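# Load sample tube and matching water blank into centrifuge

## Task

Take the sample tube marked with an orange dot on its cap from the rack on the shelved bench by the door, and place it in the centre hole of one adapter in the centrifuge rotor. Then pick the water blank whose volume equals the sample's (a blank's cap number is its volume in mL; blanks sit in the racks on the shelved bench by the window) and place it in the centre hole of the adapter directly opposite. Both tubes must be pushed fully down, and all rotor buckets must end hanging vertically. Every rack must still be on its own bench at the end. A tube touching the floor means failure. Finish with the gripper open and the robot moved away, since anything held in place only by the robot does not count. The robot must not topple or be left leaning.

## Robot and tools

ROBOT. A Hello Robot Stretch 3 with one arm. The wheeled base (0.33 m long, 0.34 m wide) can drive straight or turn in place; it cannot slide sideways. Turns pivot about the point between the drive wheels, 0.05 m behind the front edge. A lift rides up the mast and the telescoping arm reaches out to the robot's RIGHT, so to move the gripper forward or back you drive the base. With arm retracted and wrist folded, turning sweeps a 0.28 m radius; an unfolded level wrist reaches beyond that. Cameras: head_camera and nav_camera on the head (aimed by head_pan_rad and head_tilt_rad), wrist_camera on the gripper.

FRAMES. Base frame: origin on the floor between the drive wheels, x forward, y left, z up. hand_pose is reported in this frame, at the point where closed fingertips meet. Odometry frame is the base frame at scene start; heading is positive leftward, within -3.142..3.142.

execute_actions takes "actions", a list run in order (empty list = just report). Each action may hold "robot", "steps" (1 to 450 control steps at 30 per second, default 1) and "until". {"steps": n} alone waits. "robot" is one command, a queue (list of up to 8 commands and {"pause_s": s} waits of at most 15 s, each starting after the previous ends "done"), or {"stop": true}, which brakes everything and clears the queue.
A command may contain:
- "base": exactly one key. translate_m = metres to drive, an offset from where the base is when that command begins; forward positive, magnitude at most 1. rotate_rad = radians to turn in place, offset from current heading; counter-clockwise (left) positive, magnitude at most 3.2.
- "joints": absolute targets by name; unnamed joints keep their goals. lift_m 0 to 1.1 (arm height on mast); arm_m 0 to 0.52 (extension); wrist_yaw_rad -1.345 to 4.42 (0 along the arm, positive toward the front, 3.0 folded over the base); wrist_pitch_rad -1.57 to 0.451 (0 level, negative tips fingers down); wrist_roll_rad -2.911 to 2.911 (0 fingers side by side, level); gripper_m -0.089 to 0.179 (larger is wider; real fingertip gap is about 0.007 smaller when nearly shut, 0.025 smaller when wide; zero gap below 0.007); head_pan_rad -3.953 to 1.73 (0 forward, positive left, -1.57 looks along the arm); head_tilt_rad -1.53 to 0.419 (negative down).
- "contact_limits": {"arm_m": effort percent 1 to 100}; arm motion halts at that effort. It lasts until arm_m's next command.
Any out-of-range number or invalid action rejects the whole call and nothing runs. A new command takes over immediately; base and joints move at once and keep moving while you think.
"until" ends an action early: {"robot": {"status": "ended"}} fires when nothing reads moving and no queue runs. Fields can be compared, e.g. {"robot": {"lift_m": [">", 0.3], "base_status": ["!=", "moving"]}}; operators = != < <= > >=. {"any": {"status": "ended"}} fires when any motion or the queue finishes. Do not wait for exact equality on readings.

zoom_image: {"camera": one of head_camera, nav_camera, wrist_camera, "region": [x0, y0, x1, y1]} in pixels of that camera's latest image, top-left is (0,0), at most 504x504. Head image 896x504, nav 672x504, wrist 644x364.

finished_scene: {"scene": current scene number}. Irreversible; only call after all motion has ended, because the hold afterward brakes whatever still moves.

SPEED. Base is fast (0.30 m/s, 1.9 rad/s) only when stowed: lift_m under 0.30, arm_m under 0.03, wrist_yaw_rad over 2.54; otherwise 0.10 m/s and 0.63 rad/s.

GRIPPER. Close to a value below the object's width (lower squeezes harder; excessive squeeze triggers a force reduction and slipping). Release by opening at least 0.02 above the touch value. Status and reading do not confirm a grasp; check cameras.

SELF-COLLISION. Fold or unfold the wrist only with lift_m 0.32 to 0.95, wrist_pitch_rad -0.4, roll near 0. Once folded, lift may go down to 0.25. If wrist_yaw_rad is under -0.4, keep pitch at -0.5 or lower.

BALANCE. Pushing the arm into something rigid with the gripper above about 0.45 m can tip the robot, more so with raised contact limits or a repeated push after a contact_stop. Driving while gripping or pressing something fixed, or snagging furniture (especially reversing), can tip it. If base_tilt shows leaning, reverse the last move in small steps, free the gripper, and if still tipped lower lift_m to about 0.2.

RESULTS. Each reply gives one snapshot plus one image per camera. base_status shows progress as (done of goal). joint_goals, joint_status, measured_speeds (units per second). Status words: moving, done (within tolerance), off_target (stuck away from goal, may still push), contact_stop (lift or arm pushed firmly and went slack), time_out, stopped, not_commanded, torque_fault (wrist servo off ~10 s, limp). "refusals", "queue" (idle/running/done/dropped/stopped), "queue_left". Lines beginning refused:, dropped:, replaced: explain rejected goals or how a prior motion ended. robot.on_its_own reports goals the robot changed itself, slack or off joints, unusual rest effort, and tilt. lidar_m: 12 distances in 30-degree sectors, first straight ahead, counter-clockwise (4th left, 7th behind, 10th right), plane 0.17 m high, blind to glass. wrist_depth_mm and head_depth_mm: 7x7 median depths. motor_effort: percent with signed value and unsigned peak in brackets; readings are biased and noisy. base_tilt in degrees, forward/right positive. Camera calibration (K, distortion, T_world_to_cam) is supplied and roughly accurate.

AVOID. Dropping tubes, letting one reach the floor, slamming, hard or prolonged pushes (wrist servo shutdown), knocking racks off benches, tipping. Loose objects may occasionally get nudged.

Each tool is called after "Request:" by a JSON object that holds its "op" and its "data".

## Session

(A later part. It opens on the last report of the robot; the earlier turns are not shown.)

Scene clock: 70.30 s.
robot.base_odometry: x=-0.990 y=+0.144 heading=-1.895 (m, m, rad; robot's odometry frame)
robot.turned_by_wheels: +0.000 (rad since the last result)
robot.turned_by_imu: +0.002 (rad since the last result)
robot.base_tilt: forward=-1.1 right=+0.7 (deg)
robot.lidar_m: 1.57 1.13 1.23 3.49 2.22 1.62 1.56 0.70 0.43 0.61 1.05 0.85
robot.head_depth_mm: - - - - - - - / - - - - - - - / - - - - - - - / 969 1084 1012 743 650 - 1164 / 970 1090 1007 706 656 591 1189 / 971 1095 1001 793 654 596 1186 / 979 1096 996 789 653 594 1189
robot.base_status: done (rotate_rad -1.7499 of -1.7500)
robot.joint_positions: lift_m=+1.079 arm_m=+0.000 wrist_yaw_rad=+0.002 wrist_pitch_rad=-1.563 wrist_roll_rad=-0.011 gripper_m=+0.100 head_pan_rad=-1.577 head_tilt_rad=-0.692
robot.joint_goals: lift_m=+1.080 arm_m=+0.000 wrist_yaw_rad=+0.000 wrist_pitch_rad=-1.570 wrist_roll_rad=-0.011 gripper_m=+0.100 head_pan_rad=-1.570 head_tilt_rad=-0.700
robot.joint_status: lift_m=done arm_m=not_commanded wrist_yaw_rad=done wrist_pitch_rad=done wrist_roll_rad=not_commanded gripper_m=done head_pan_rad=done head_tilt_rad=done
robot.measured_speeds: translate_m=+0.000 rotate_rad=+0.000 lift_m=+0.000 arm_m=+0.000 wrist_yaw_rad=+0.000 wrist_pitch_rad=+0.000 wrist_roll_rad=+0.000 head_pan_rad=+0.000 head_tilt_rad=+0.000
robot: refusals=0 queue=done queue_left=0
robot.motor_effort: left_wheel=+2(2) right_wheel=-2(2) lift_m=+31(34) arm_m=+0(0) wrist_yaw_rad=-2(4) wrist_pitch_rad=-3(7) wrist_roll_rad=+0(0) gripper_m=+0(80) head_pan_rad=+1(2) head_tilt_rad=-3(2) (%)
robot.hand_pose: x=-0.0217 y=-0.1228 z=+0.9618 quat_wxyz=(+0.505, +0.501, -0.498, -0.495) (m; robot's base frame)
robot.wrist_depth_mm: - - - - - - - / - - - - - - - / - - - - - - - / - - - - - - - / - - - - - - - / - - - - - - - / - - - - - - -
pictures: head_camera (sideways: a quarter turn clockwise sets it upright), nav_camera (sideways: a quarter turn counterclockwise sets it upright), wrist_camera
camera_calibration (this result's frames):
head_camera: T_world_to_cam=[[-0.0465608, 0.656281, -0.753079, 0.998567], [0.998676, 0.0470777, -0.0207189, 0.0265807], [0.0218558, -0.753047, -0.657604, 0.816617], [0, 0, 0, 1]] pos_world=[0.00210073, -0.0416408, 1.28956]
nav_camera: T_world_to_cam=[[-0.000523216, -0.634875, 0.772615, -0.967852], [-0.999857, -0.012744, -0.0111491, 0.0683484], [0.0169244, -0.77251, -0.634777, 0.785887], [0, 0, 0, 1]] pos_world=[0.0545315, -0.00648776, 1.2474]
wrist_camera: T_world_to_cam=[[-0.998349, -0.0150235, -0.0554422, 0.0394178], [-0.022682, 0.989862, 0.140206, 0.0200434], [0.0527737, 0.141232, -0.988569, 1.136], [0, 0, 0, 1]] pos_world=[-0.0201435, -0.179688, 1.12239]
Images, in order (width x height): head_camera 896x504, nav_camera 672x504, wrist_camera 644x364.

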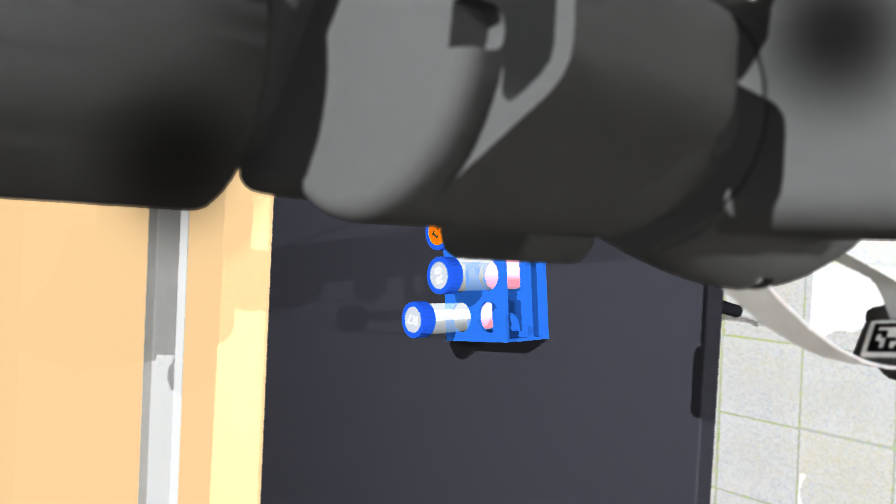

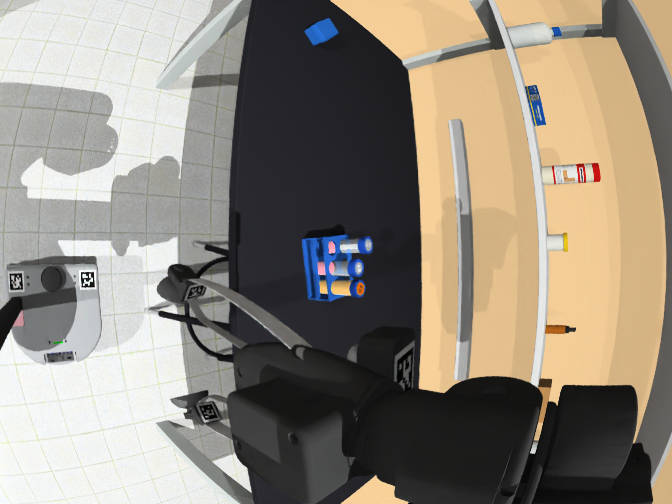

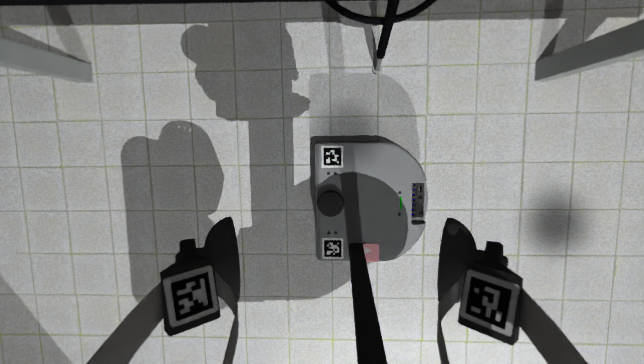

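Request:
{"op": "execute_actions", "data": {"actions": [{"robot":[{"joints":{"wrist_roll_rad":1.57,"arm_m":0.438,"gripper_m":0.09},"base":{"translate_m":0.018}},{"joints":{"lift_m":1.02}}],"steps":450,"until":{"robot":{"status":"ended"}}}]}}

Scene clock: 79.20 s.
robot.base_odometry: x=-0.995 y=+0.127 heading=-1.895 (m, m, rad; robot's odometry frame)
robot.turned_by_wheels: +0.000 (rad since the last result)
robot.turned_by_imu: +0.001 (rad since the last result)
robot.base_tilt: forward=-1.2 right=+0.6 (deg)
robot.lidar_m: 1.55 1.12 1.20 2.89 2.24 1.64 1.58 0.72 0.43 0.61 1.04 0.84
robot.head_depth_mm: 985 1036 1023 806 664 592 1193 / - 983 1018 800 662 591 1174 / - - 1012 778 659 587 1172 / 966 1080 1013 698 658 586 1188 / 968 1092 1001 770 655 598 1186 / 973 1093 1002 791 653 595 1182 / 973 1096 995 789 652 594 1186
robot.base_status: done (translate_m +0.0180 of +0.0180)
robot.joint_positions: lift_m=+1.021 arm_m=+0.438 wrist_yaw_rad=+0.000 wrist_pitch_rad=-1.564 wrist_roll_rad=+1.565 gripper_m=+0.090 head_pan_rad=-1.577 head_tilt_rad=-0.692
robot.joint_goals: lift_m=+1.020 arm_m=+0.438 wrist_yaw_rad=+0.000 wrist_pitch_rad=-1.570 wrist_roll_rad=+1.570 gripper_m=+0.090 head_pan_rad=-1.570 head_tilt_rad=-0.700
robot.joint_status: lift_m=done arm_m=done wrist_yaw_rad=done wrist_pitch_rad=done wrist_roll_rad=done gripper_m=done head_pan_rad=done head_tilt_rad=done
robot.measured_speeds: translate_m=+0.000 rotate_rad=+0.000 lift_m=+0.000 arm_m=+0.000 wrist_yaw_rad=+0.000 wrist_pitch_rad=+0.000 wrist_roll_rad=+0.000 head_pan_rad=+0.000 head_tilt_rad=+0.000
robot: refusals=0 queue=done queue_left=0
robot.motor_effort: left_wheel=+2(5) right_wheel=-2(3) lift_m=+12(30) arm_m=+5(4) wrist_yaw_rad=+0(2) wrist_pitch_rad=-3(3) wrist_roll_rad=+2(3) gripper_m=+0(48) head_pan_rad=+2(3) head_tilt_rad=-3(2) (%)
robot.hand_pose: x=-0.0215 y=-0.5599 z=+0.9028 quat_wxyz=(+0.002, +0.002, -0.709, -0.705) (m; robot's base frame)
robot.wrist_depth_mm: 301 295 289 286 279 276 271 / 305 301 297 289 286 280 276 / 312 307 303 297 293 285 282 / 323 315 308 300 287 293 289 / 328 320 315 282 182 299 294 / 337 331 322 307 195 302 302 / 343 338 331 321 255 314 307
pictures: head_camera (sideways: a quarter turn clockwise sets it upright), nav_camera (sideways: a quarter turn counterclockwise sets it upright), wrist_camera
camera_calibration (this result's frames):
head_camera: T_world_to_cam=[[-0.0465607, 0.656281, -0.753079, 0.998567], [0.998676, 0.0470776, -0.0207189, 0.0265807], [0.0218558, -0.753047, -0.657604, 0.816617], [0, 0, 0, 1]] pos_world=[0.00210073, -0.0416408, 1.28956]
nav_camera: T_world_to_cam=[[-0.000523291, -0.634875, 0.772615, -0.967852], [-0.999857, -0.0127438, -0.0111491, 0.0683484], [0.0169244, -0.77251, -0.634777, 0.785887], [0, 0, 0, 1]] pos_world=[0.0545315, -0.00648777, 1.2474]
wrist_camera: T_world_to_cam=[[-0.00815372, 0.998024, -0.062309, 0.624487], [0.989161, 0.0171856, 0.145826, -0.0669093], [0.146608, -0.0604446, -0.987346, 1.02747], [0, 0, 0, 1]] pos_world=[-0.0793597, -0.559998, 1.06314]
Images, in order (width x height): head_camera 896x504, nav_camera 672x504, wrist_camera 644x364.

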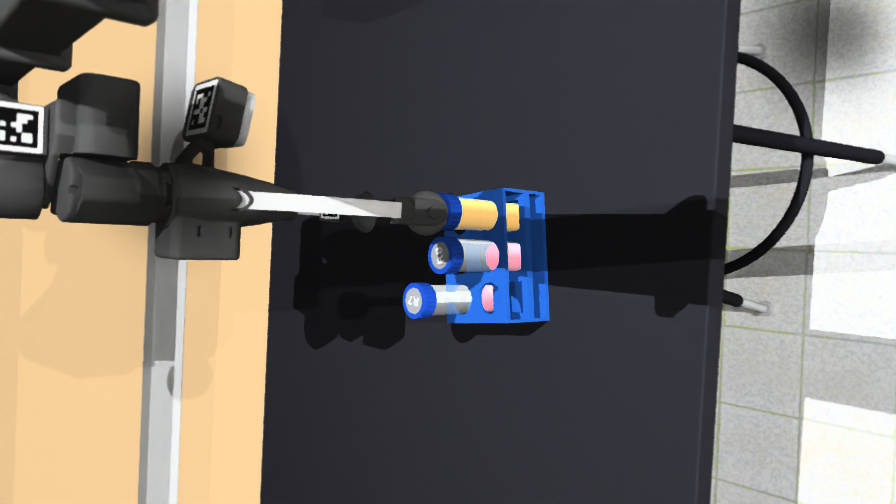

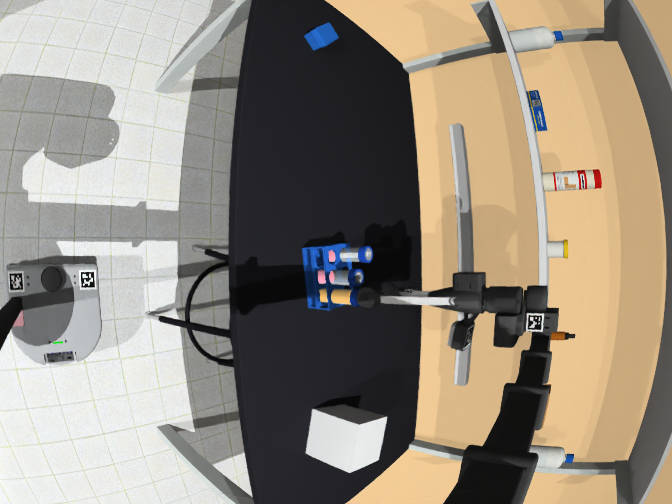

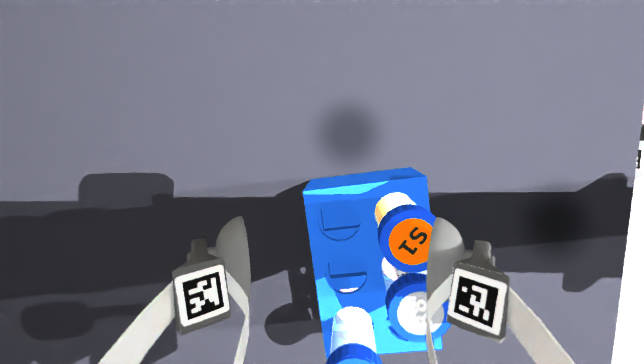

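Request:
{"op": "execute_actions", "data": {"actions": [{"robot":[{"joints":{"arm_m":0.400}},{"joints":{"lift_m":0.985}}],"steps":450,"until":{"robot":{"status":"ended"}}}]}}

Scene clock: 87.73 s.
robot.base_odometry: x=-0.995 y=+0.127 heading=-1.895 (m, m, rad; robot's odometry frame)
robot.turned_by_wheels: +0.000 (rad since the last result)
robot.turned_by_imu: +0.001 (rad since the last result)
robot.base_tilt: forward=-1.3 right=+0.6 (deg)
robot.lidar_m: 1.54 1.12 1.20 2.89 2.25 1.64 1.58 0.71 0.43 0.61 1.04 0.84
robot.head_depth_mm: - 1095 1024 804 664 589 1199 / - 1116 976 801 663 587 1175 / - - 976 800 659 588 1171 / 967 1059 974 732 660 585 1192 / 971 1088 1006 770 655 595 1187 / 971 1100 1003 794 654 596 1189 / 974 1097 996 787 653 595 1179
robot.base_status: done (translate_m +0.0180 of +0.0180)
robot.joint_positions: lift_m=+0.986 arm_m=+0.400 wrist_yaw_rad=+0.000 wrist_pitch_rad=-1.564 wrist_roll_rad=+1.565 gripper_m=+0.090 head_pan_rad=-1.577 head_tilt_rad=-0.692
robot.joint_goals: lift_m=+0.985 arm_m=+0.400 wrist_yaw_rad=+0.000 wrist_pitch_rad=-1.570 wrist_roll_rad=+1.570 gripper_m=+0.090 head_pan_rad=-1.570 head_tilt_rad=-0.700
robot.joint_status: lift_m=done arm_m=done wrist_yaw_rad=done wrist_pitch_rad=done wrist_roll_rad=done gripper_m=done head_pan_rad=done head_tilt_rad=done
robot.measured_speeds: translate_m=+0.000 rotate_rad=+0.000 lift_m=+0.000 arm_m=+0.000 wrist_yaw_rad=+0.000 wrist_pitch_rad=+0.000 wrist_roll_rad=+0.000 head_pan_rad=+0.000 head_tilt_rad=+0.000
robot: refusals=0 queue=done queue_left=0
robot.motor_effort: left_wheel=+2(1) right_wheel=-2(2) lift_m=+12(9) arm_m=-5(5) wrist_yaw_rad=+0(0) wrist_pitch_rad=-2(3) wrist_roll_rad=+2(2) gripper_m=+0(0) head_pan_rad=+3(3) head_tilt_rad=-2(2) (%)
robot.hand_pose: x=-0.0215 y=-0.5227 z=+0.8679 quat_wxyz=(+0.002, +0.002, -0.709, -0.705) (m; robot's base frame)
robot.wrist_depth_mm: 265 260 255 252 247 243 238 / 270 265 262 257 253 247 244 / 277 271 265 261 258 254 250 / 282 278 272 245 263 258 255 / 290 285 275 188 268 265 261 / 297 292 221 152 275 269 269 / 304 299 293 156 279 277 274
pictures: head_camera (sideways: a quarter turn clockwise sets it upright), nav_camera (sideways: a quarter turn counterclockwise sets it upright), wrist_camera
camera_calibration (this result's frames):
head_camera: T_world_to_cam=[[-0.0465609, 0.65628, -0.753079, 0.998567], [0.998676, 0.0470779, -0.0207189, 0.0265807], [0.0218559, -0.753047, -0.657604, 0.816617], [0, 0, 0, 1]] pos_world=[0.00210074, -0.0416408, 1.28956]
nav_camera: T_world_to_cam=[[-0.000523139, -0.634875, 0.772615, -0.967852], [-0.999857, -0.0127441, -0.0111491, 0.0683484], [0.0169245, -0.77251, -0.634777, 0.785887], [0, 0, 0, 1]] pos_world=[0.0545315, -0.00648776, 1.2474]
wrist_camera: T_world_to_cam=[[-0.00815352, 0.998024, -0.0623088, 0.585112], [0.989161, 0.0171853, 0.145826, -0.0624475], [0.146608, -0.0604444, -0.987346, 0.995175], [0, 0, 0, 1]] pos_world=[-0.0793597, -0.522729, 1.02815]
Images, in order (width x height): head_camera 896x504, nav_camera 672x504, wrist_camera 644x364.

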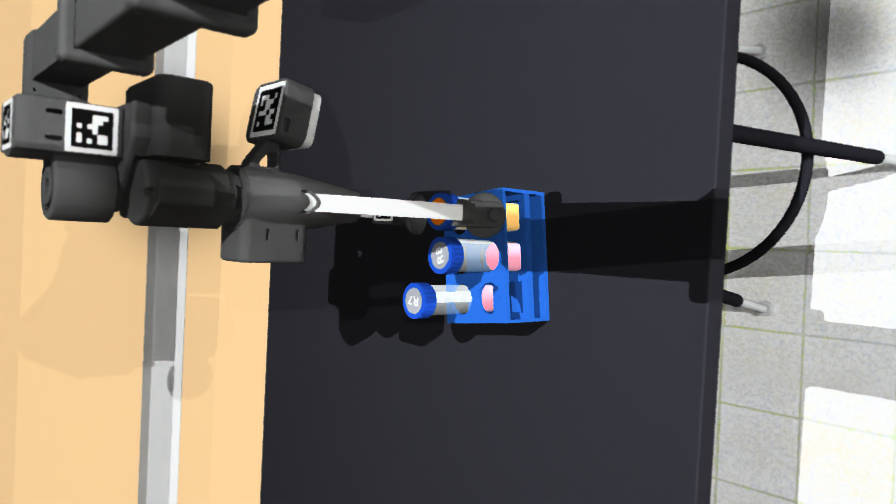

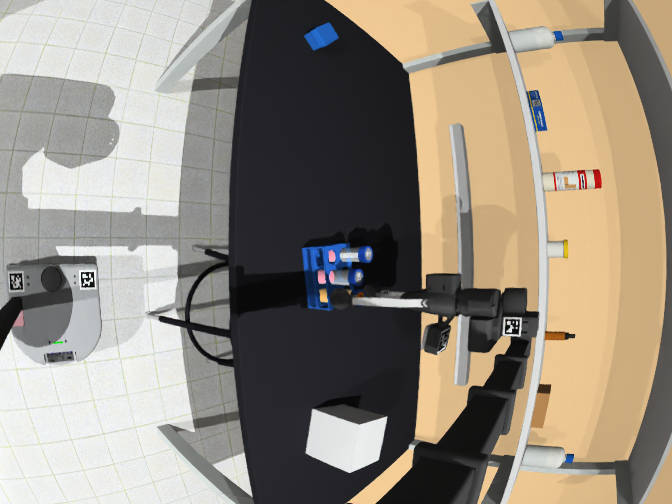

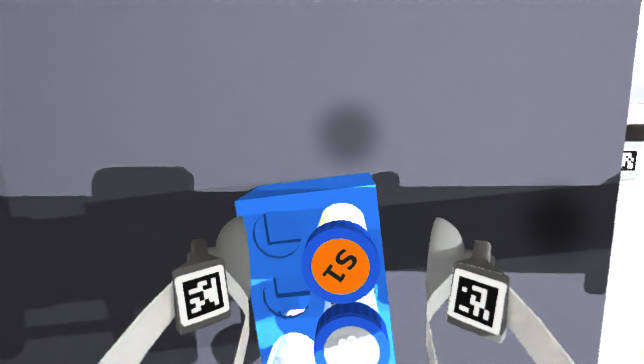

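Request:
{"op": "execute_actions", "data": {"actions": [{"robot":[{"joints":{"lift_m":0.98},"base":{"translate_m":-0.005}},{"joints":{"gripper_m":0.015}},{"pause_s":1},{"joints":{"lift_m":1.09}}],"steps":450,"until":{"robot":{"status":"ended"}}}]}}

Scene clock: 96.10 s.
robot.base_odometry: x=-0.994 y=+0.132 heading=-1.895 (m, m, rad; robot's odometry frame)
robot.turned_by_wheels: +0.000 (rad since the last result)
robot.turned_by_imu: +0.001 (rad since the last result)
robot.base_tilt: forward=-1.1 right=+0.6 (deg)
robot.lidar_m: 1.55 1.12 1.21 2.89 2.24 1.63 1.57 0.71 0.43 0.61 1.04 0.84
robot.head_depth_mm: 954 1038 1023 807 665 589 1193 / 966 1091 1018 804 660 589 1174 / - 1095 1012 776 660 586 1166 / 952 1096 1011 705 658 585 1187 / 971 1091 1003 748 655 596 1186 / 971 1094 997 791 655 595 1183 / 975 1092 995 788 651 595 1181
robot.base_status: done (translate_m -0.0050 of -0.0050)
robot.joint_positions: lift_m=+1.089 arm_m=+0.400 wrist_yaw_rad=+0.000 wrist_pitch_rad=-1.564 wrist_roll_rad=+1.565 gripper_m=+0.015 head_pan_rad=-1.577 head_tilt_rad=-0.692
robot.joint_goals: lift_m=+1.090 arm_m=+0.400 wrist_yaw_rad=+0.000 wrist_pitch_rad=-1.570 wrist_roll_rad=+1.570 gripper_m=+0.015 head_pan_rad=-1.570 head_tilt_rad=-0.700
robot.joint_status: lift_m=done arm_m=done wrist_yaw_rad=done wrist_pitch_rad=done wrist_roll_rad=done gripper_m=done head_pan_rad=done head_tilt_rad=done
robot.measured_speeds: translate_m=+0.000 rotate_rad=+0.000 lift_m=+0.000 arm_m=+0.000 wrist_yaw_rad=+0.000 wrist_pitch_rad=+0.000 wrist_roll_rad=+0.000 head_pan_rad=+0.000 head_tilt_rad=+0.000
robot: refusals=0 queue=done queue_left=0
robot.motor_effort: left_wheel=+2(3) right_wheel=-1(8) lift_m=+32(35) arm_m=-5(6) wrist_yaw_rad=+0(0) wrist_pitch_rad=-3(2) wrist_roll_rad=+2(2) gripper_m=-8(82) head_pan_rad=+2(2) head_tilt_rad=-2(3) (%)
robot.hand_pose: x=-0.0215 y=-0.5227 z=+0.9718 quat_wxyz=(+0.002, +0.002, -0.709, -0.705) (m; robot's base frame)
robot.wrist_depth_mm: 372 363 356 350 345 340 - / 374 371 364 359 350 346 - / 384 381 372 362 360 353 - / 391 385 378 360 367 358 - / 407 398 387 190 375 369 - / 413 406 398 143 377 379 - / 426 417 405 398 389 391 -
pictures: head_camera (sideways: a quarter turn clockwise sets it upright), nav_camera (sideways: a quarter turn counterclockwise sets it upright), wrist_camera
camera_calibration (this result's frames):
head_camera: T_world_to_cam=[[-0.0465606, 0.656281, -0.753079, 0.998567], [0.998676, 0.0470775, -0.0207189, 0.0265807], [0.0218557, -0.753047, -0.657604, 0.816617], [0, 0, 0, 1]] pos_world=[0.00210072, -0.0416408, 1.28956]
nav_camera: T_world_to_cam=[[-0.000523367, -0.634875, 0.772615, -0.967852], [-0.999857, -0.0127437, -0.0111491, 0.0683484], [0.0169243, -0.77251, -0.634777, 0.785887], [0, 0, 0, 1]] pos_world=[0.0545315, -0.00648777, 1.2474]
wrist_camera: T_world_to_cam=[[-0.00815319, 0.998024, -0.0623088, 0.591584], [0.989161, 0.017185, 0.145826, -0.0775991], [0.146608, -0.0604445, -0.987346, 1.09776], [0, 0, 0, 1]] pos_world=[-0.0793597, -0.522728, 1.13205]
Images, in order (width x height): head_camera 896x504, nav_camera 672x504, wrist_camera 644x364.

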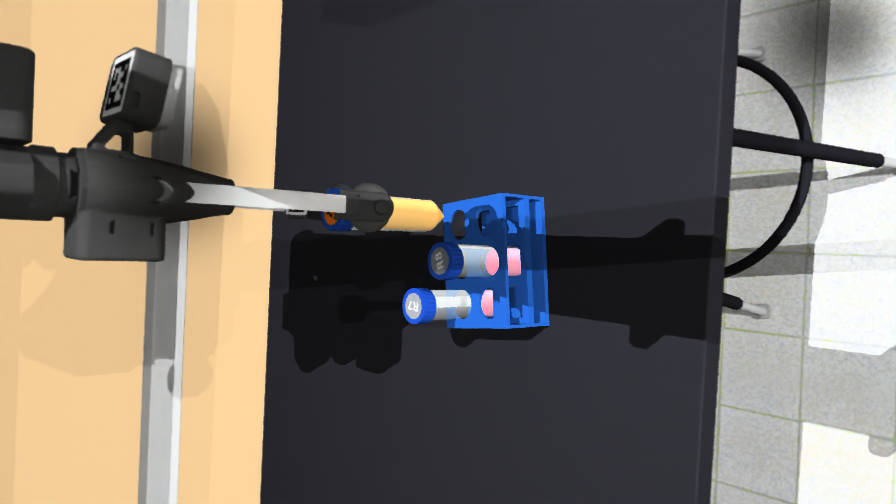

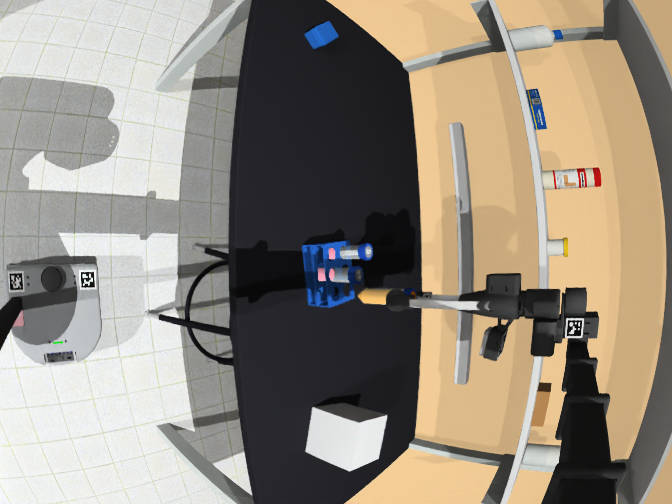

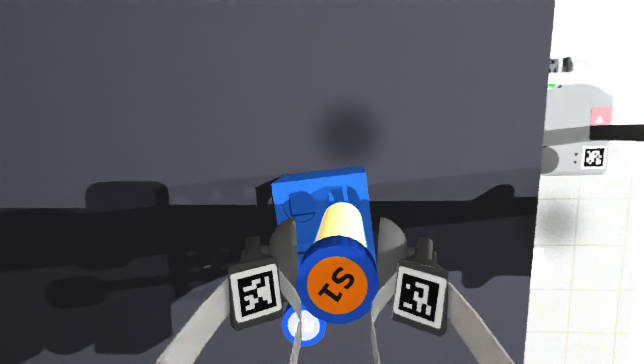

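Request:
{"op": "zoom_image", "data": {"camera": "head_camera", "region": [300,160,460,260]}}

Region (300, 160, 460, 260) of head_camera's 896x504 image, scaled by 3.150, with more detail than that image has; it fills the top 315 rows of this view, and the rest is white.

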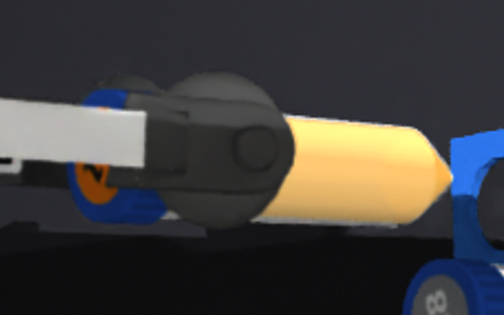

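Request:
{"op": "execute_actions", "data": {"actions": [{"robot":[{"joints":{"arm_m":0.0,"wrist_roll_rad":0.0}},{"base":{"translate_m":0.56},"joints":{"head_tilt_rad":-1.2}},{"base":{"rotate_rad":1.571}},{"base":{"translate_m":1.0}}],"steps":450,"until":{"robot":{"status":"ended"}}},{"steps":450,"until":{"robot":{"status":"ended"}}},{"robot":[{"base":{"translate_m":0.15},"joints":{"head_tilt_rad":-0.8}}],"steps":450,"until":{"robot":{"status":"ended"}}}]}}

Scene clock: 139.33 s.
robot.base_odometry: x=-0.082 y=-0.765 heading=-0.324 (m, m, rad; robot's odometry frame)
robot.turned_by_wheels: +1.571 (rad since the last result)
robot.turned_by_imu: +1.586 (rad since the last result)
robot.base_tilt: forward=-1.3 right=+0.5 (deg)
robot.lidar_m: 1.72 2.36 2.22 2.14 2.21 1.91 1.53 0.41 0.30 0.29 0.30 0.42
robot.head_depth_mm: - - - - - - 1100 / - - - - - - 1096 / 749 - - - - - 1005 / 765 871 863 688 - 673 1093 / 769 873 838 707 569 645 975 / 771 873 794 639 572 654 988 / 897 1032 1180 656 571 663 1004
robot.base_status: done (translate_m +0.1500 of +0.1500)
robot.joint_positions: lift_m=+1.089 arm_m=+0.000 wrist_yaw_rad=+0.000 wrist_pitch_rad=-1.564 wrist_roll_rad=+0.005 gripper_m=+0.015 head_pan_rad=-1.577 head_tilt_rad=-0.804
robot.joint_goals: lift_m=+1.090 arm_m=+0.000 wrist_yaw_rad=+0.000 wrist_pitch_rad=-1.570 wrist_roll_rad=+0.000 gripper_m=+0.015 head_pan_rad=-1.570 head_tilt_rad=-0.800
robot.joint_status: lift_m=done arm_m=done wrist_yaw_rad=done wrist_pitch_rad=done wrist_roll_rad=done gripper_m=done head_pan_rad=done head_tilt_rad=done
robot.measured_speeds: translate_m=+0.000 rotate_rad=+0.000 lift_m=+0.000 arm_m=+0.000 wrist_yaw_rad=+0.000 wrist_pitch_rad=+0.000 wrist_roll_rad=+0.000 head_pan_rad=+0.000 head_tilt_rad=+0.000
robot: refusals=0 queue=done queue_left=0
robot.motor_effort: left_wheel=-1(6) right_wheel=+2(7) lift_m=+32(32) arm_m=-5(6) wrist_yaw_rad=+0(1) wrist_pitch_rad=-2(2) wrist_roll_rad=-2(3) gripper_m=-8(8) head_pan_rad=+2(3) head_tilt_rad=+1(23) (%)
robot.hand_pose: x=-0.0216 y=-0.1229 z=+0.9718 quat_wxyz=(+0.501, +0.497, -0.502, -0.500) (m; robot's base frame)
robot.wrist_depth_mm: - 390 390 391 392 395 542 / - - 628 655 679 700 - / - - - - - - - / - - - - - - - / - - - 189 - - - / - - - 143 - - - / - - - - - - -
pictures: head_camera (sideways: a quarter turn clockwise sets it upright), nav_camera (sideways: a quarter turn counterclockwise sets it upright), wrist_camera
camera_calibration (this result's frames):
head_camera: T_world_to_cam=[[-0.0461489, 0.736439, -0.674928, 0.896717], [0.998684, 0.0491462, -0.0146609, 0.0186912], [0.0223733, -0.674717, -0.737738, 0.920837], [0, 0, 0, 1]] pos_world=[0.00211376, -0.0399915, 1.28483]
nav_camera: T_world_to_cam=[[-0.000950339, -0.717356, 0.696706, -0.868918], [-0.999848, -0.0114615, -0.0131651, 0.0709712], [0.0174294, -0.696613, -0.717236, 0.893138], [0, 0, 0, 1]] pos_world=[0.0545678, -0.000338549, 1.24691]
wrist_camera: T_world_to_cam=[[-0.998455, 0.00171897, -0.0555419, 0.0421497], [-0.00614602, 0.989973, 0.141123, 0.0182166], [0.0552276, 0.141247, -0.988433, 1.14582], [0, 0, 0, 1]] pos_world=[-0.0210841, -0.179949, 1.13233]
Images, in order (width x height): head_camera 896x504, nav_camera 672x504, wrist_camera 644x364.

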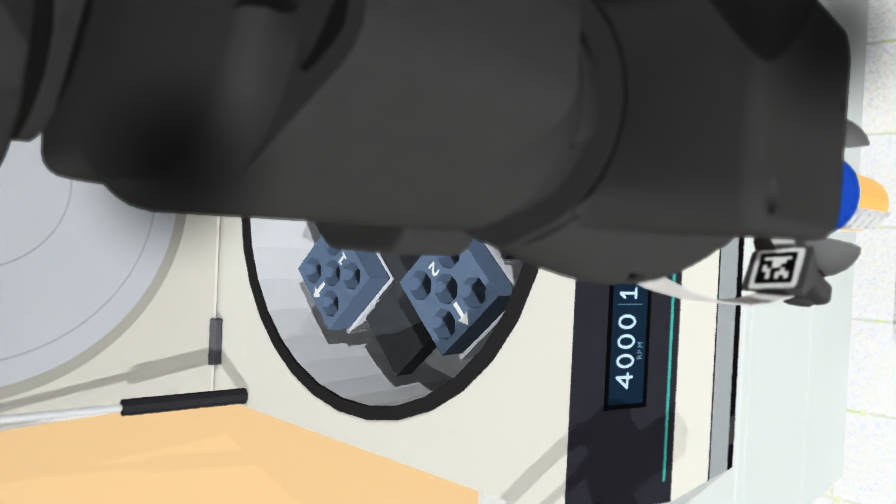

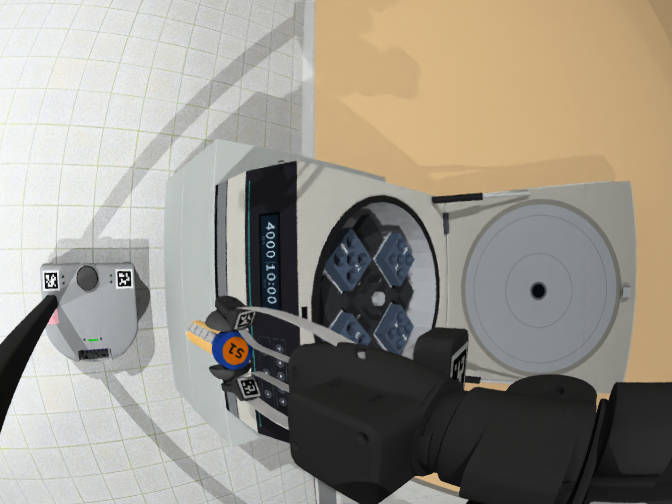

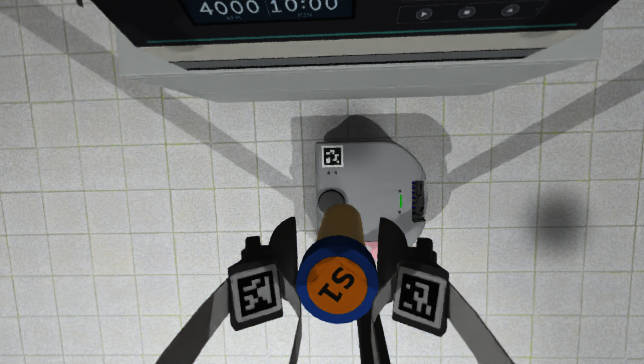

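Request:
{"op": "zoom_image", "data": {"camera": "nav_camera", "region": [170,290,270,400]}}

Request:
{"op": "execute_actions", "data": {"actions": [{"robot":[{"base":{"translate_m":-0.2},"joints":{"head_pan_rad":-1.3}}],"steps":450,"until":{"robot":{"status":"ended"}}}]}}

Region (170, 290, 270, 400) of nav_camera's 672x504 image, scaled by 4.582, with more detail than that image has; it fills the left 458 columns of this view, and the rest is white.

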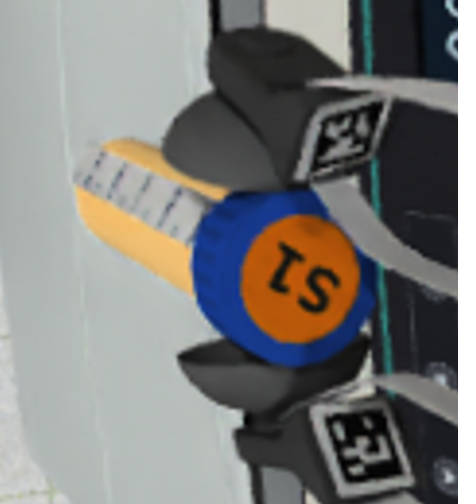

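Scene clock: 148.23 s.
robot.base_odometry: x=-0.271 y=-0.701 heading=-0.324 (m, m, rad; robot's odometry frame)
robot.turned_by_wheels: +0.000 (rad since the last result)
robot.turned_by_imu: +0.001 (rad since the last result)
robot.base_tilt: forward=-1.3 right=+0.6 (deg)
robot.lidar_m: 1.92 2.50 2.22 2.14 2.22 1.62 1.33 1.41 0.30 0.29 0.30 0.42
robot.head_depth_mm: 734 833 821 - - - - / 755 862 837 746 577 - - / 776 881 878 709 563 621 1026 / 802 903 852 729 575 663 1002 / 831 920 856 710 587 722 1088 / 982 1112 825 687 609 777 1114 / 1027 1186 1299 640 637 866 1141
robot.base_status: done (translate_m -0.2000 of -0.2000)
robot.joint_positions: lift_m=+1.089 arm_m=+0.000 wrist_yaw_rad=+0.000 wrist_pitch_rad=-1.564 wrist_roll_rad=+0.005 gripper_m=+0.015 head_pan_rad=-1.307 head_tilt_rad=-0.804
robot.joint_goals: lift_m=+1.090 arm_m=+0.000 wrist_yaw_rad=+0.000 wrist_pitch_rad=-1.570 wrist_roll_rad=+0.000 gripper_m=+0.015 head_pan_rad=-1.300 head_tilt_rad=-0.800
robot.joint_status: lift_m=done arm_m=done wrist_yaw_rad=done wrist_pitch_rad=done wrist_roll_rad=done gripper_m=done head_pan_rad=done head_tilt_rad=done
robot.measured_speeds: translate_m=+0.000 rotate_rad=+0.000 lift_m=+0.000 arm_m=+0.000 wrist_yaw_rad=+0.000 wrist_pitch_rad=+0.000 wrist_roll_rad=+0.000 head_pan_rad=+0.000 head_tilt_rad=+0.000
robot: refusals=0 queue=done queue_left=0
robot.motor_effort: left_wheel=-2(7) right_wheel=+3(3) lift_m=+32(32) arm_m=-5(5) wrist_yaw_rad=-1(1) wrist_pitch_rad=-2(2) wrist_roll_rad=-2(2) gripper_m=-8(8) head_pan_rad=+3(20) head_tilt_rad=+1(1) (%)
robot.hand_pose: x=-0.0216 y=-0.1229 z=+0.9718 quat_wxyz=(+0.501, +0.497, -0.502, -0.500) (m; robot's base frame)
robot.wrist_depth_mm: 392 388 389 392 544 - - / 598 605 626 654 675 - - / - - - - - - - / - - - - - - - / - - - 189 - - - / - - - 143 - - - / - - - - - - -
pictures: head_camera (sideways: a quarter turn clockwise sets it upright), nav_camera (sideways: a quarter turn counterclockwise sets it upright), wrist_camera
camera_calibration (this result's frames):
head_camera: T_world_to_cam=[[-0.240575, 0.697505, -0.674989, 0.897982], [0.949538, 0.31331, -0.0146654, 0.0189969], [0.201252, -0.644456, -0.737682, 0.919674], [0, 0, 0, 1]] pos_world=[0.0129074, -0.0396104, 1.28483]
nav_camera: T_world_to_cam=[[0.190094, -0.691652, 0.696765, -0.87016], [-0.960694, -0.277298, -0.0131637, 0.0707305], [0.202317, -0.666876, -0.717178, 0.891935], [0, 0, 0, 1]] pos_world=[0.0529091, 0.0125758, 1.24691]
wrist_camera: T_world_to_cam=[[-0.998455, 0.0017191, -0.0555419, 0.0421497], [-0.00614589, 0.989973, 0.141123, 0.0182166], [0.0552276, 0.141247, -0.988433, 1.14582], [0, 0, 0, 1]] pos_world=[-0.0210841, -0.179949, 1.13233]
Images, in order (width x height): head_camera 896x504, nav_camera 672x504, wrist_camera 644x364.

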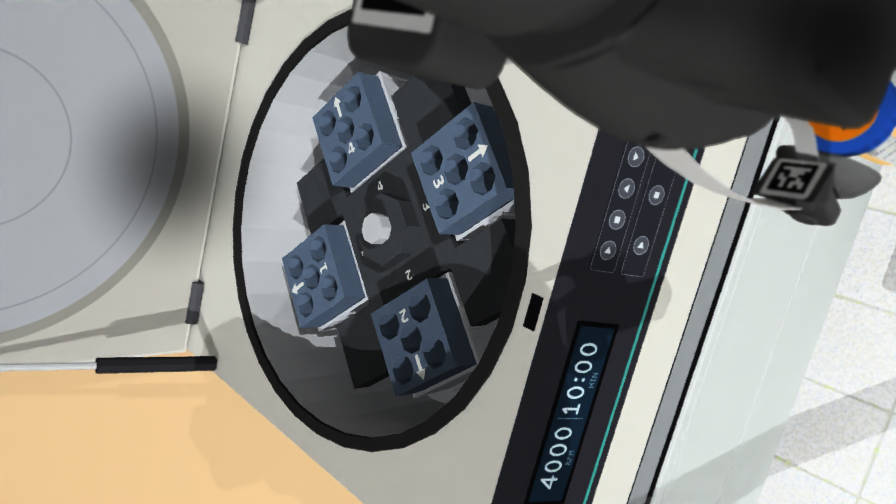

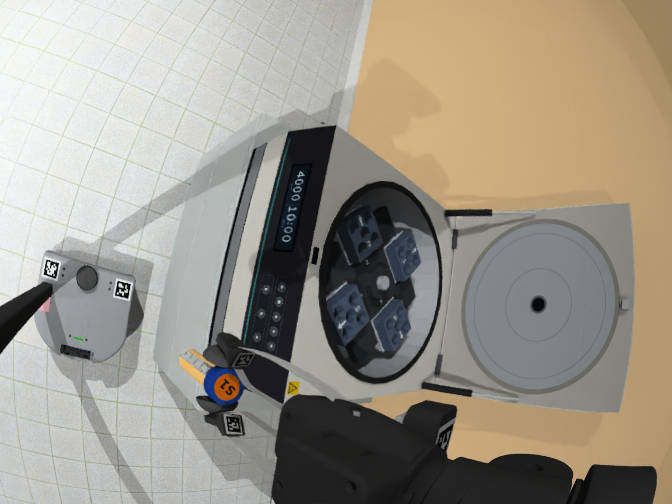

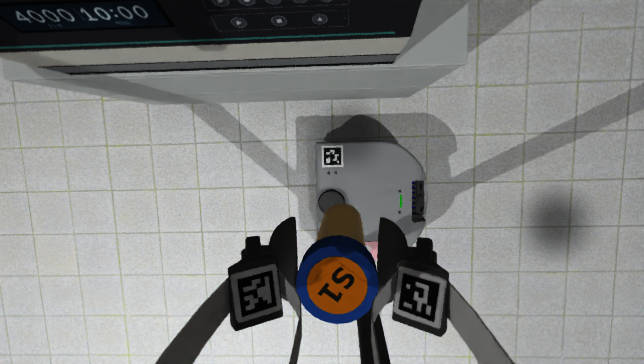

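Request:
{"op": "execute_actions", "data": {"actions": [{"robot":[{"base":{"rotate_rad":-0.25},"joints":{"head_pan_rad":-1.57,"head_tilt_rad":-0.9}},{"base":{"translate_m":0.28}},{"base":{"rotate_rad":0.235}},{"joints":{"arm_m":0.32}}],"steps":450,"until":{"robot":{"status":"ended"}}}]}}

Scene clock: 175.13 s.
robot.base_odometry: x=-0.036 y=-0.853 heading=-0.339 (m, m, rad; robot's odometry frame)
robot.turned_by_wheels: -0.015 (rad since the last result)
robot.turned_by_imu: -0.013 (rad since the last result)
robot.base_tilt: forward=-1.1 right=+0.5 (deg)
robot.lidar_m: 1.66 2.36 2.35 2.21 2.29 1.91 1.59 0.32 0.23 0.22 0.23 0.31
robot.head_depth_mm: 718 802 762 654 526 573 1008 / 737 810 773 675 528 579 1030 / - 810 708 653 530 586 947 / 728 809 764 652 532 597 970 / 718 800 737 594 531 604 1077 / 859 1004 1062 593 530 616 1079 / 862 1007 1201 1448 828 723 1103
robot.base_status: done (rotate_rad +0.2349 of +0.2350)
robot.joint_positions: lift_m=+1.089 arm_m=+0.320 wrist_yaw_rad=+0.000 wrist_pitch_rad=-1.564 wrist_roll_rad=+0.005 gripper_m=+0.015 head_pan_rad=-1.563 head_tilt_rad=-0.889
robot.joint_goals: lift_m=+1.090 arm_m=+0.320 wrist_yaw_rad=+0.000 wrist_pitch_rad=-1.570 wrist_roll_rad=+0.000 gripper_m=+0.015 head_pan_rad=-1.570 head_tilt_rad=-0.900
robot.joint_status: lift_m=done arm_m=done wrist_yaw_rad=done wrist_pitch_rad=done wrist_roll_rad=done gripper_m=done head_pan_rad=done head_tilt_rad=done
robot.measured_speeds: translate_m=+0.000 rotate_rad=+0.000 lift_m=+0.000 arm_m=+0.000 wrist_yaw_rad=+0.000 wrist_pitch_rad=+0.000 wrist_roll_rad=+0.000 head_pan_rad=+0.000 head_tilt_rad=+0.000
robot: refusals=0 queue=done queue_left=0
robot.motor_effort: left_wheel=-2(7) right_wheel=+3(7) lift_m=+32(32) arm_m=+4(4) wrist_yaw_rad=+0(1) wrist_pitch_rad=-2(2) wrist_roll_rad=-2(2) gripper_m=-8(8) head_pan_rad=-3(18) head_tilt_rad=-3(10) (%)
robot.hand_pose: x=-0.0216 y=-0.4421 z=+0.9718 quat_wxyz=(+0.500, +0.497, -0.502, -0.500) (m; robot's base frame)
robot.wrist_depth_mm: - 319 366 345 364 337 368 / - - 384 377 356 369 363 / - - 386 382 357 370 374 / - - 389 393 385 359 367 / - - 342 190 393 374 352 / - - 346 144 384 380 326 / - - 354 348 345 338 330
pictures: head_camera (sideways: a quarter turn clockwise sets it upright), nav_camera (sideways: a quarter turn counterclockwise sets it upright), wrist_camera
camera_calibration (this result's frames):
head_camera: T_world_to_cam=[[-0.056432, 0.79047, -0.609896, 0.812043], [0.997928, 0.0635764, -0.00993579, 0.0125429], [0.030921, -0.609192, -0.79242, 0.99189], [0, 0, 0, 1]] pos_world=[0.00263805, -0.0384414, 1.28138]
nav_camera: T_world_to_cam=[[0.00909574, -0.77394, 0.633194, -0.786219], [-0.999613, -0.0236815, -0.0145861, 0.0728182], [0.0262837, -0.632816, -0.773856, 0.966714], [0, 0, 0, 1]] pos_world=[0.0545324, 0.00499078, 1.24699]
wrist_camera: T_world_to_cam=[[-0.998454, 0.00227415, -0.0555418, 0.0429563], [-0.00559869, 0.989968, 0.14118, 0.33418], [0.0553057, 0.141272, -0.988425, 1.19091], [0, 0, 0, 1]] pos_world=[-0.0211032, -0.499168, 1.13233]
Images, in order (width x height): head_camera 896x504, nav_camera 672x504, wrist_camera 644x364.

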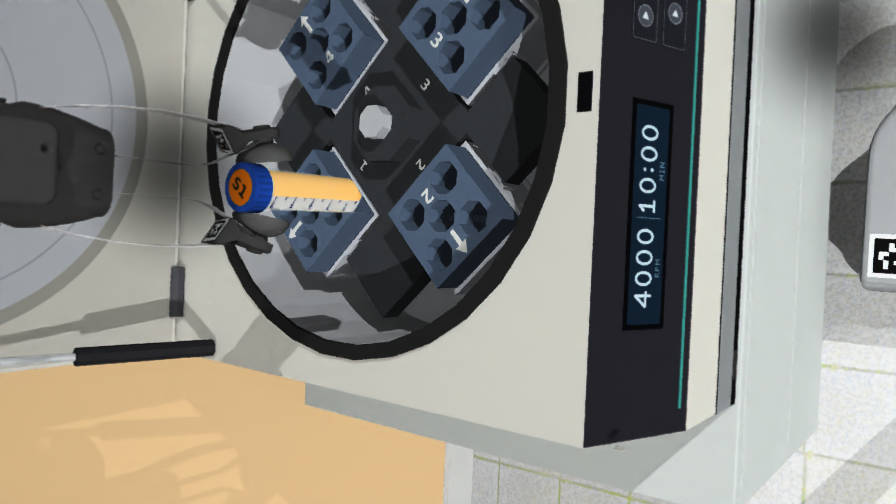

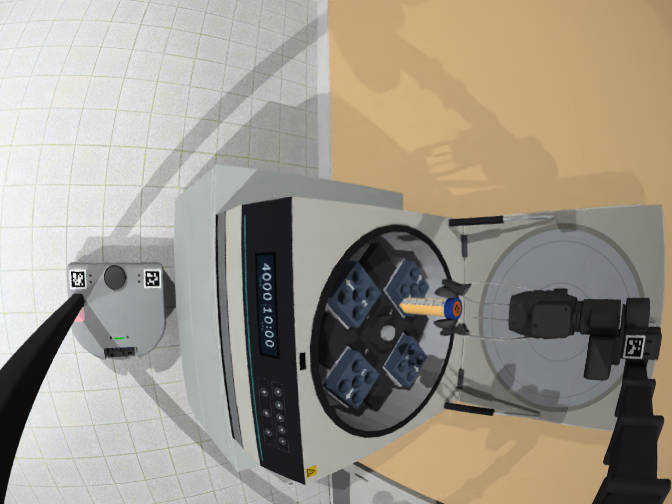

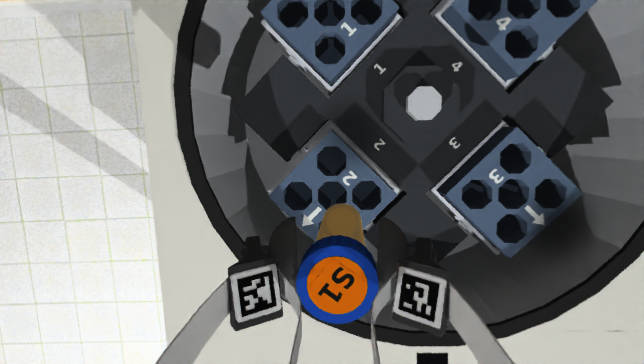

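Request:
{"op": "zoom_image", "data": {"camera": "wrist_camera", "region": [240,110,440,260]}}

Request:
{"op": "zoom_image", "data": {"camera": "head_camera", "region": [200,110,540,300]}}

Region (240, 110, 440, 260) of wrist_camera's 644x364 image, scaled by 2.520; it fills the top 378 rows of this view, and the rest is white.

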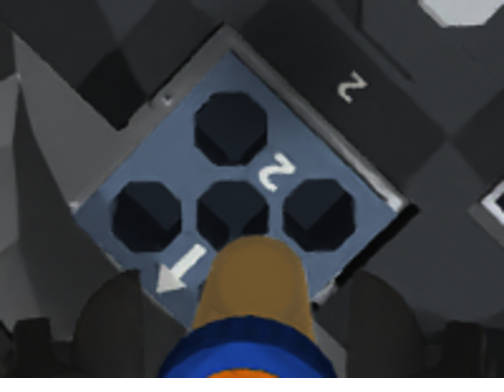

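Region (200, 110, 540, 300) of head_camera's 896x504 image, scaled by 1.482, with more detail than that image has; it fills the top 282 rows of this view, and the rest is white.

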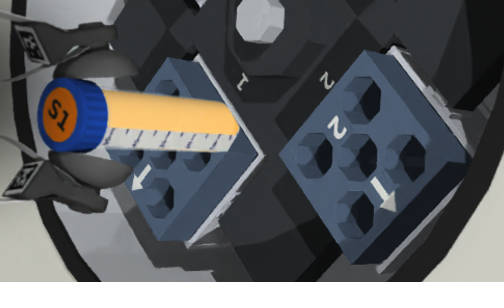

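Request:
{"op": "execute_actions", "data": {"actions": [{"robot":[{"base":{"translate_m":0.007}},{"joints":{"lift_m":1.03}}],"steps":450,"until":{"robot":{"status":"ended"}}}]}}

Request:
{"op": "zoom_image", "data": {"camera": "head_camera", "region": [250,100,550,300]}}

Request:
{"op": "zoom_image", "data": {"camera": "wrist_camera", "region": [220,110,460,290]}}

Scene clock: 195.97 s.
robot.base_odometry: x=-0.030 y=-0.855 heading=-0.339 (m, m, rad; robot's odometry frame)
robot.turned_by_wheels: +0.000 (rad since the last result)
robot.turned_by_imu: +0.001 (rad since the last result)
robot.base_tilt: forward=-1.2 right=+0.7 (deg)
robot.lidar_m: 1.65 2.35 2.35 2.21 2.28 1.91 1.60 0.32 0.23 0.22 0.23 0.31
robot.head_depth_mm: 717 801 767 655 527 571 1006 / 721 811 779 675 527 579 1030 / - 807 736 654 532 588 947 / 728 804 781 651 531 597 968 / 716 799 732 594 531 604 1076 / 859 1003 1104 605 530 616 1078 / 863 1003 1204 1461 845 725 1109
robot.base_status: done (translate_m +0.0070 of +0.0070)
robot.joint_positions: lift_m=+1.031 arm_m=+0.320 wrist_yaw_rad=+0.000 wrist_pitch_rad=-1.564 wrist_roll_rad=+0.005 gripper_m=+0.015 head_pan_rad=-1.563 head_tilt_rad=-0.889
robot.joint_goals: lift_m=+1.030 arm_m=+0.320 wrist_yaw_rad=+0.000 wrist_pitch_rad=-1.570 wrist_roll_rad=+0.000 gripper_m=+0.015 head_pan_rad=-1.570 head_tilt_rad=-0.900
robot.joint_status: lift_m=done arm_m=done wrist_yaw_rad=done wrist_pitch_rad=done wrist_roll_rad=done gripper_m=done head_pan_rad=done head_tilt_rad=done
robot.measured_speeds: translate_m=+0.000 rotate_rad=+0.000 lift_m=+0.000 arm_m=+0.000 wrist_yaw_rad=+0.000 wrist_pitch_rad=+0.000 wrist_roll_rad=+0.000 head_pan_rad=+0.000 head_tilt_rad=+0.000
robot: refusals=0 queue=done queue_left=0
robot.motor_effort: left_wheel=-1(3) right_wheel=+2(7) lift_m=+12(33) arm_m=+5(5) wrist_yaw_rad=+0(0) wrist_pitch_rad=-3(2) wrist_roll_rad=-2(2) gripper_m=-8(8) head_pan_rad=-4(3) head_tilt_rad=-4(4) (%)
robot.hand_pose: x=-0.0216 y=-0.4421 z=+0.9128 quat_wxyz=(+0.500, +0.497, -0.502, -0.500) (m; robot's base frame)
robot.wrist_depth_mm: - 261 348 288 309 305 301 / - 266 324 320 296 309 307 / - 272 328 324 319 314 311 / - 276 356 319 324 315 298 / - 282 298 190 334 326 311 / - 291 286 144 335 366 311 / - 296 287 285 312 311 274
pictures: head_camera (sideways: a quarter turn clockwise sets it upright), nav_camera (sideways: a quarter turn counterclockwise sets it upright), wrist_camera
camera_calibration (this result's frames):
head_camera: T_world_to_cam=[[-0.0564321, 0.79047, -0.609895, 0.812043], [0.997928, 0.0635765, -0.00993578, 0.0125429], [0.0309211, -0.609192, -0.79242, 0.99189], [0, 0, 0, 1]] pos_world=[0.00263805, -0.0384414, 1.28138]
nav_camera: T_world_to_cam=[[0.00909583, -0.77394, 0.633194, -0.786219], [-0.999613, -0.0236816, -0.0145861, 0.0728182], [0.0262838, -0.632816, -0.773856, 0.966715], [0, 0, 0, 1]] pos_world=[0.0545324, 0.00499079, 1.24699]
wrist_camera: T_world_to_cam=[[-0.998454, 0.00227419, -0.0555418, 0.0396832], [-0.00559865, 0.989968, 0.14118, 0.342502], [0.0553057, 0.141272, -0.988425, 1.13266], [0, 0, 0, 1]] pos_world=[-0.0211032, -0.49917, 1.0734]
Images, in order (width x height): head_camera 896x504, nav_camera 672x504, wrist_camera 644x364.

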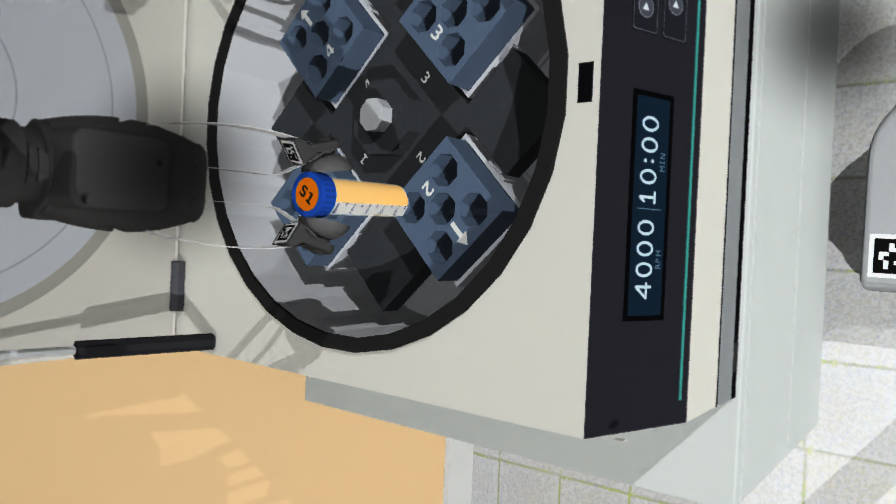

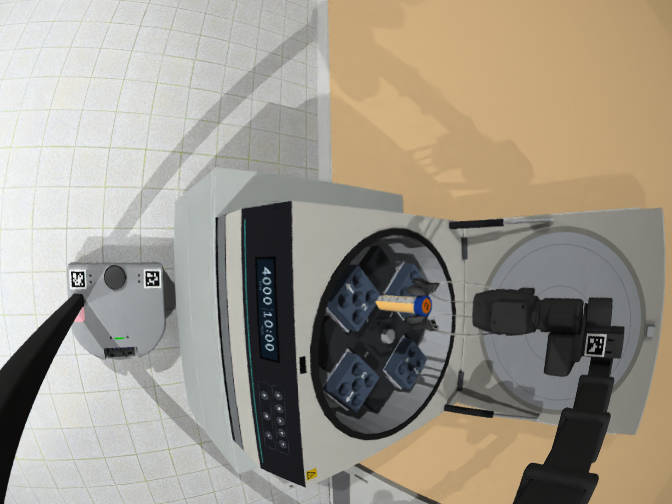

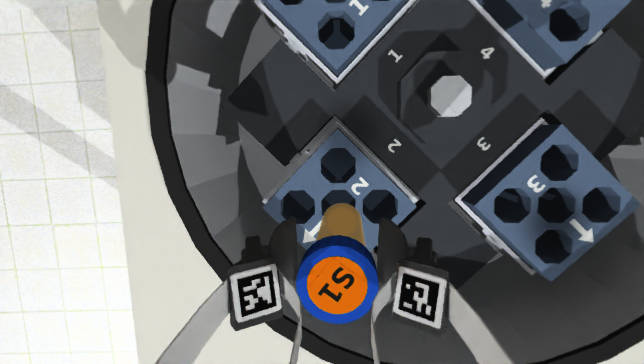

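Region (250, 100, 550, 300) of head_camera's 896x504 image, scaled by 1.680, with more detail than that image has.

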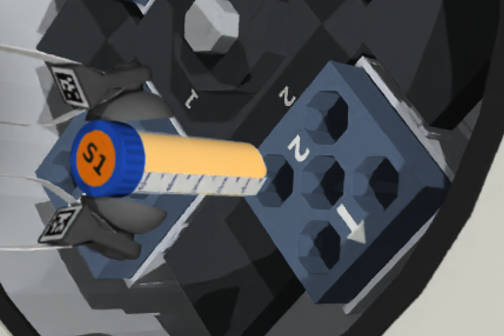

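Region (220, 110, 460, 290) of wrist_camera's 644x364 image, scaled by 2.100; it fills the top 378 rows of this view, and the rest is white.

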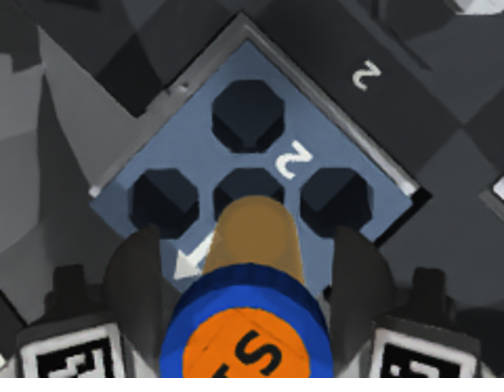

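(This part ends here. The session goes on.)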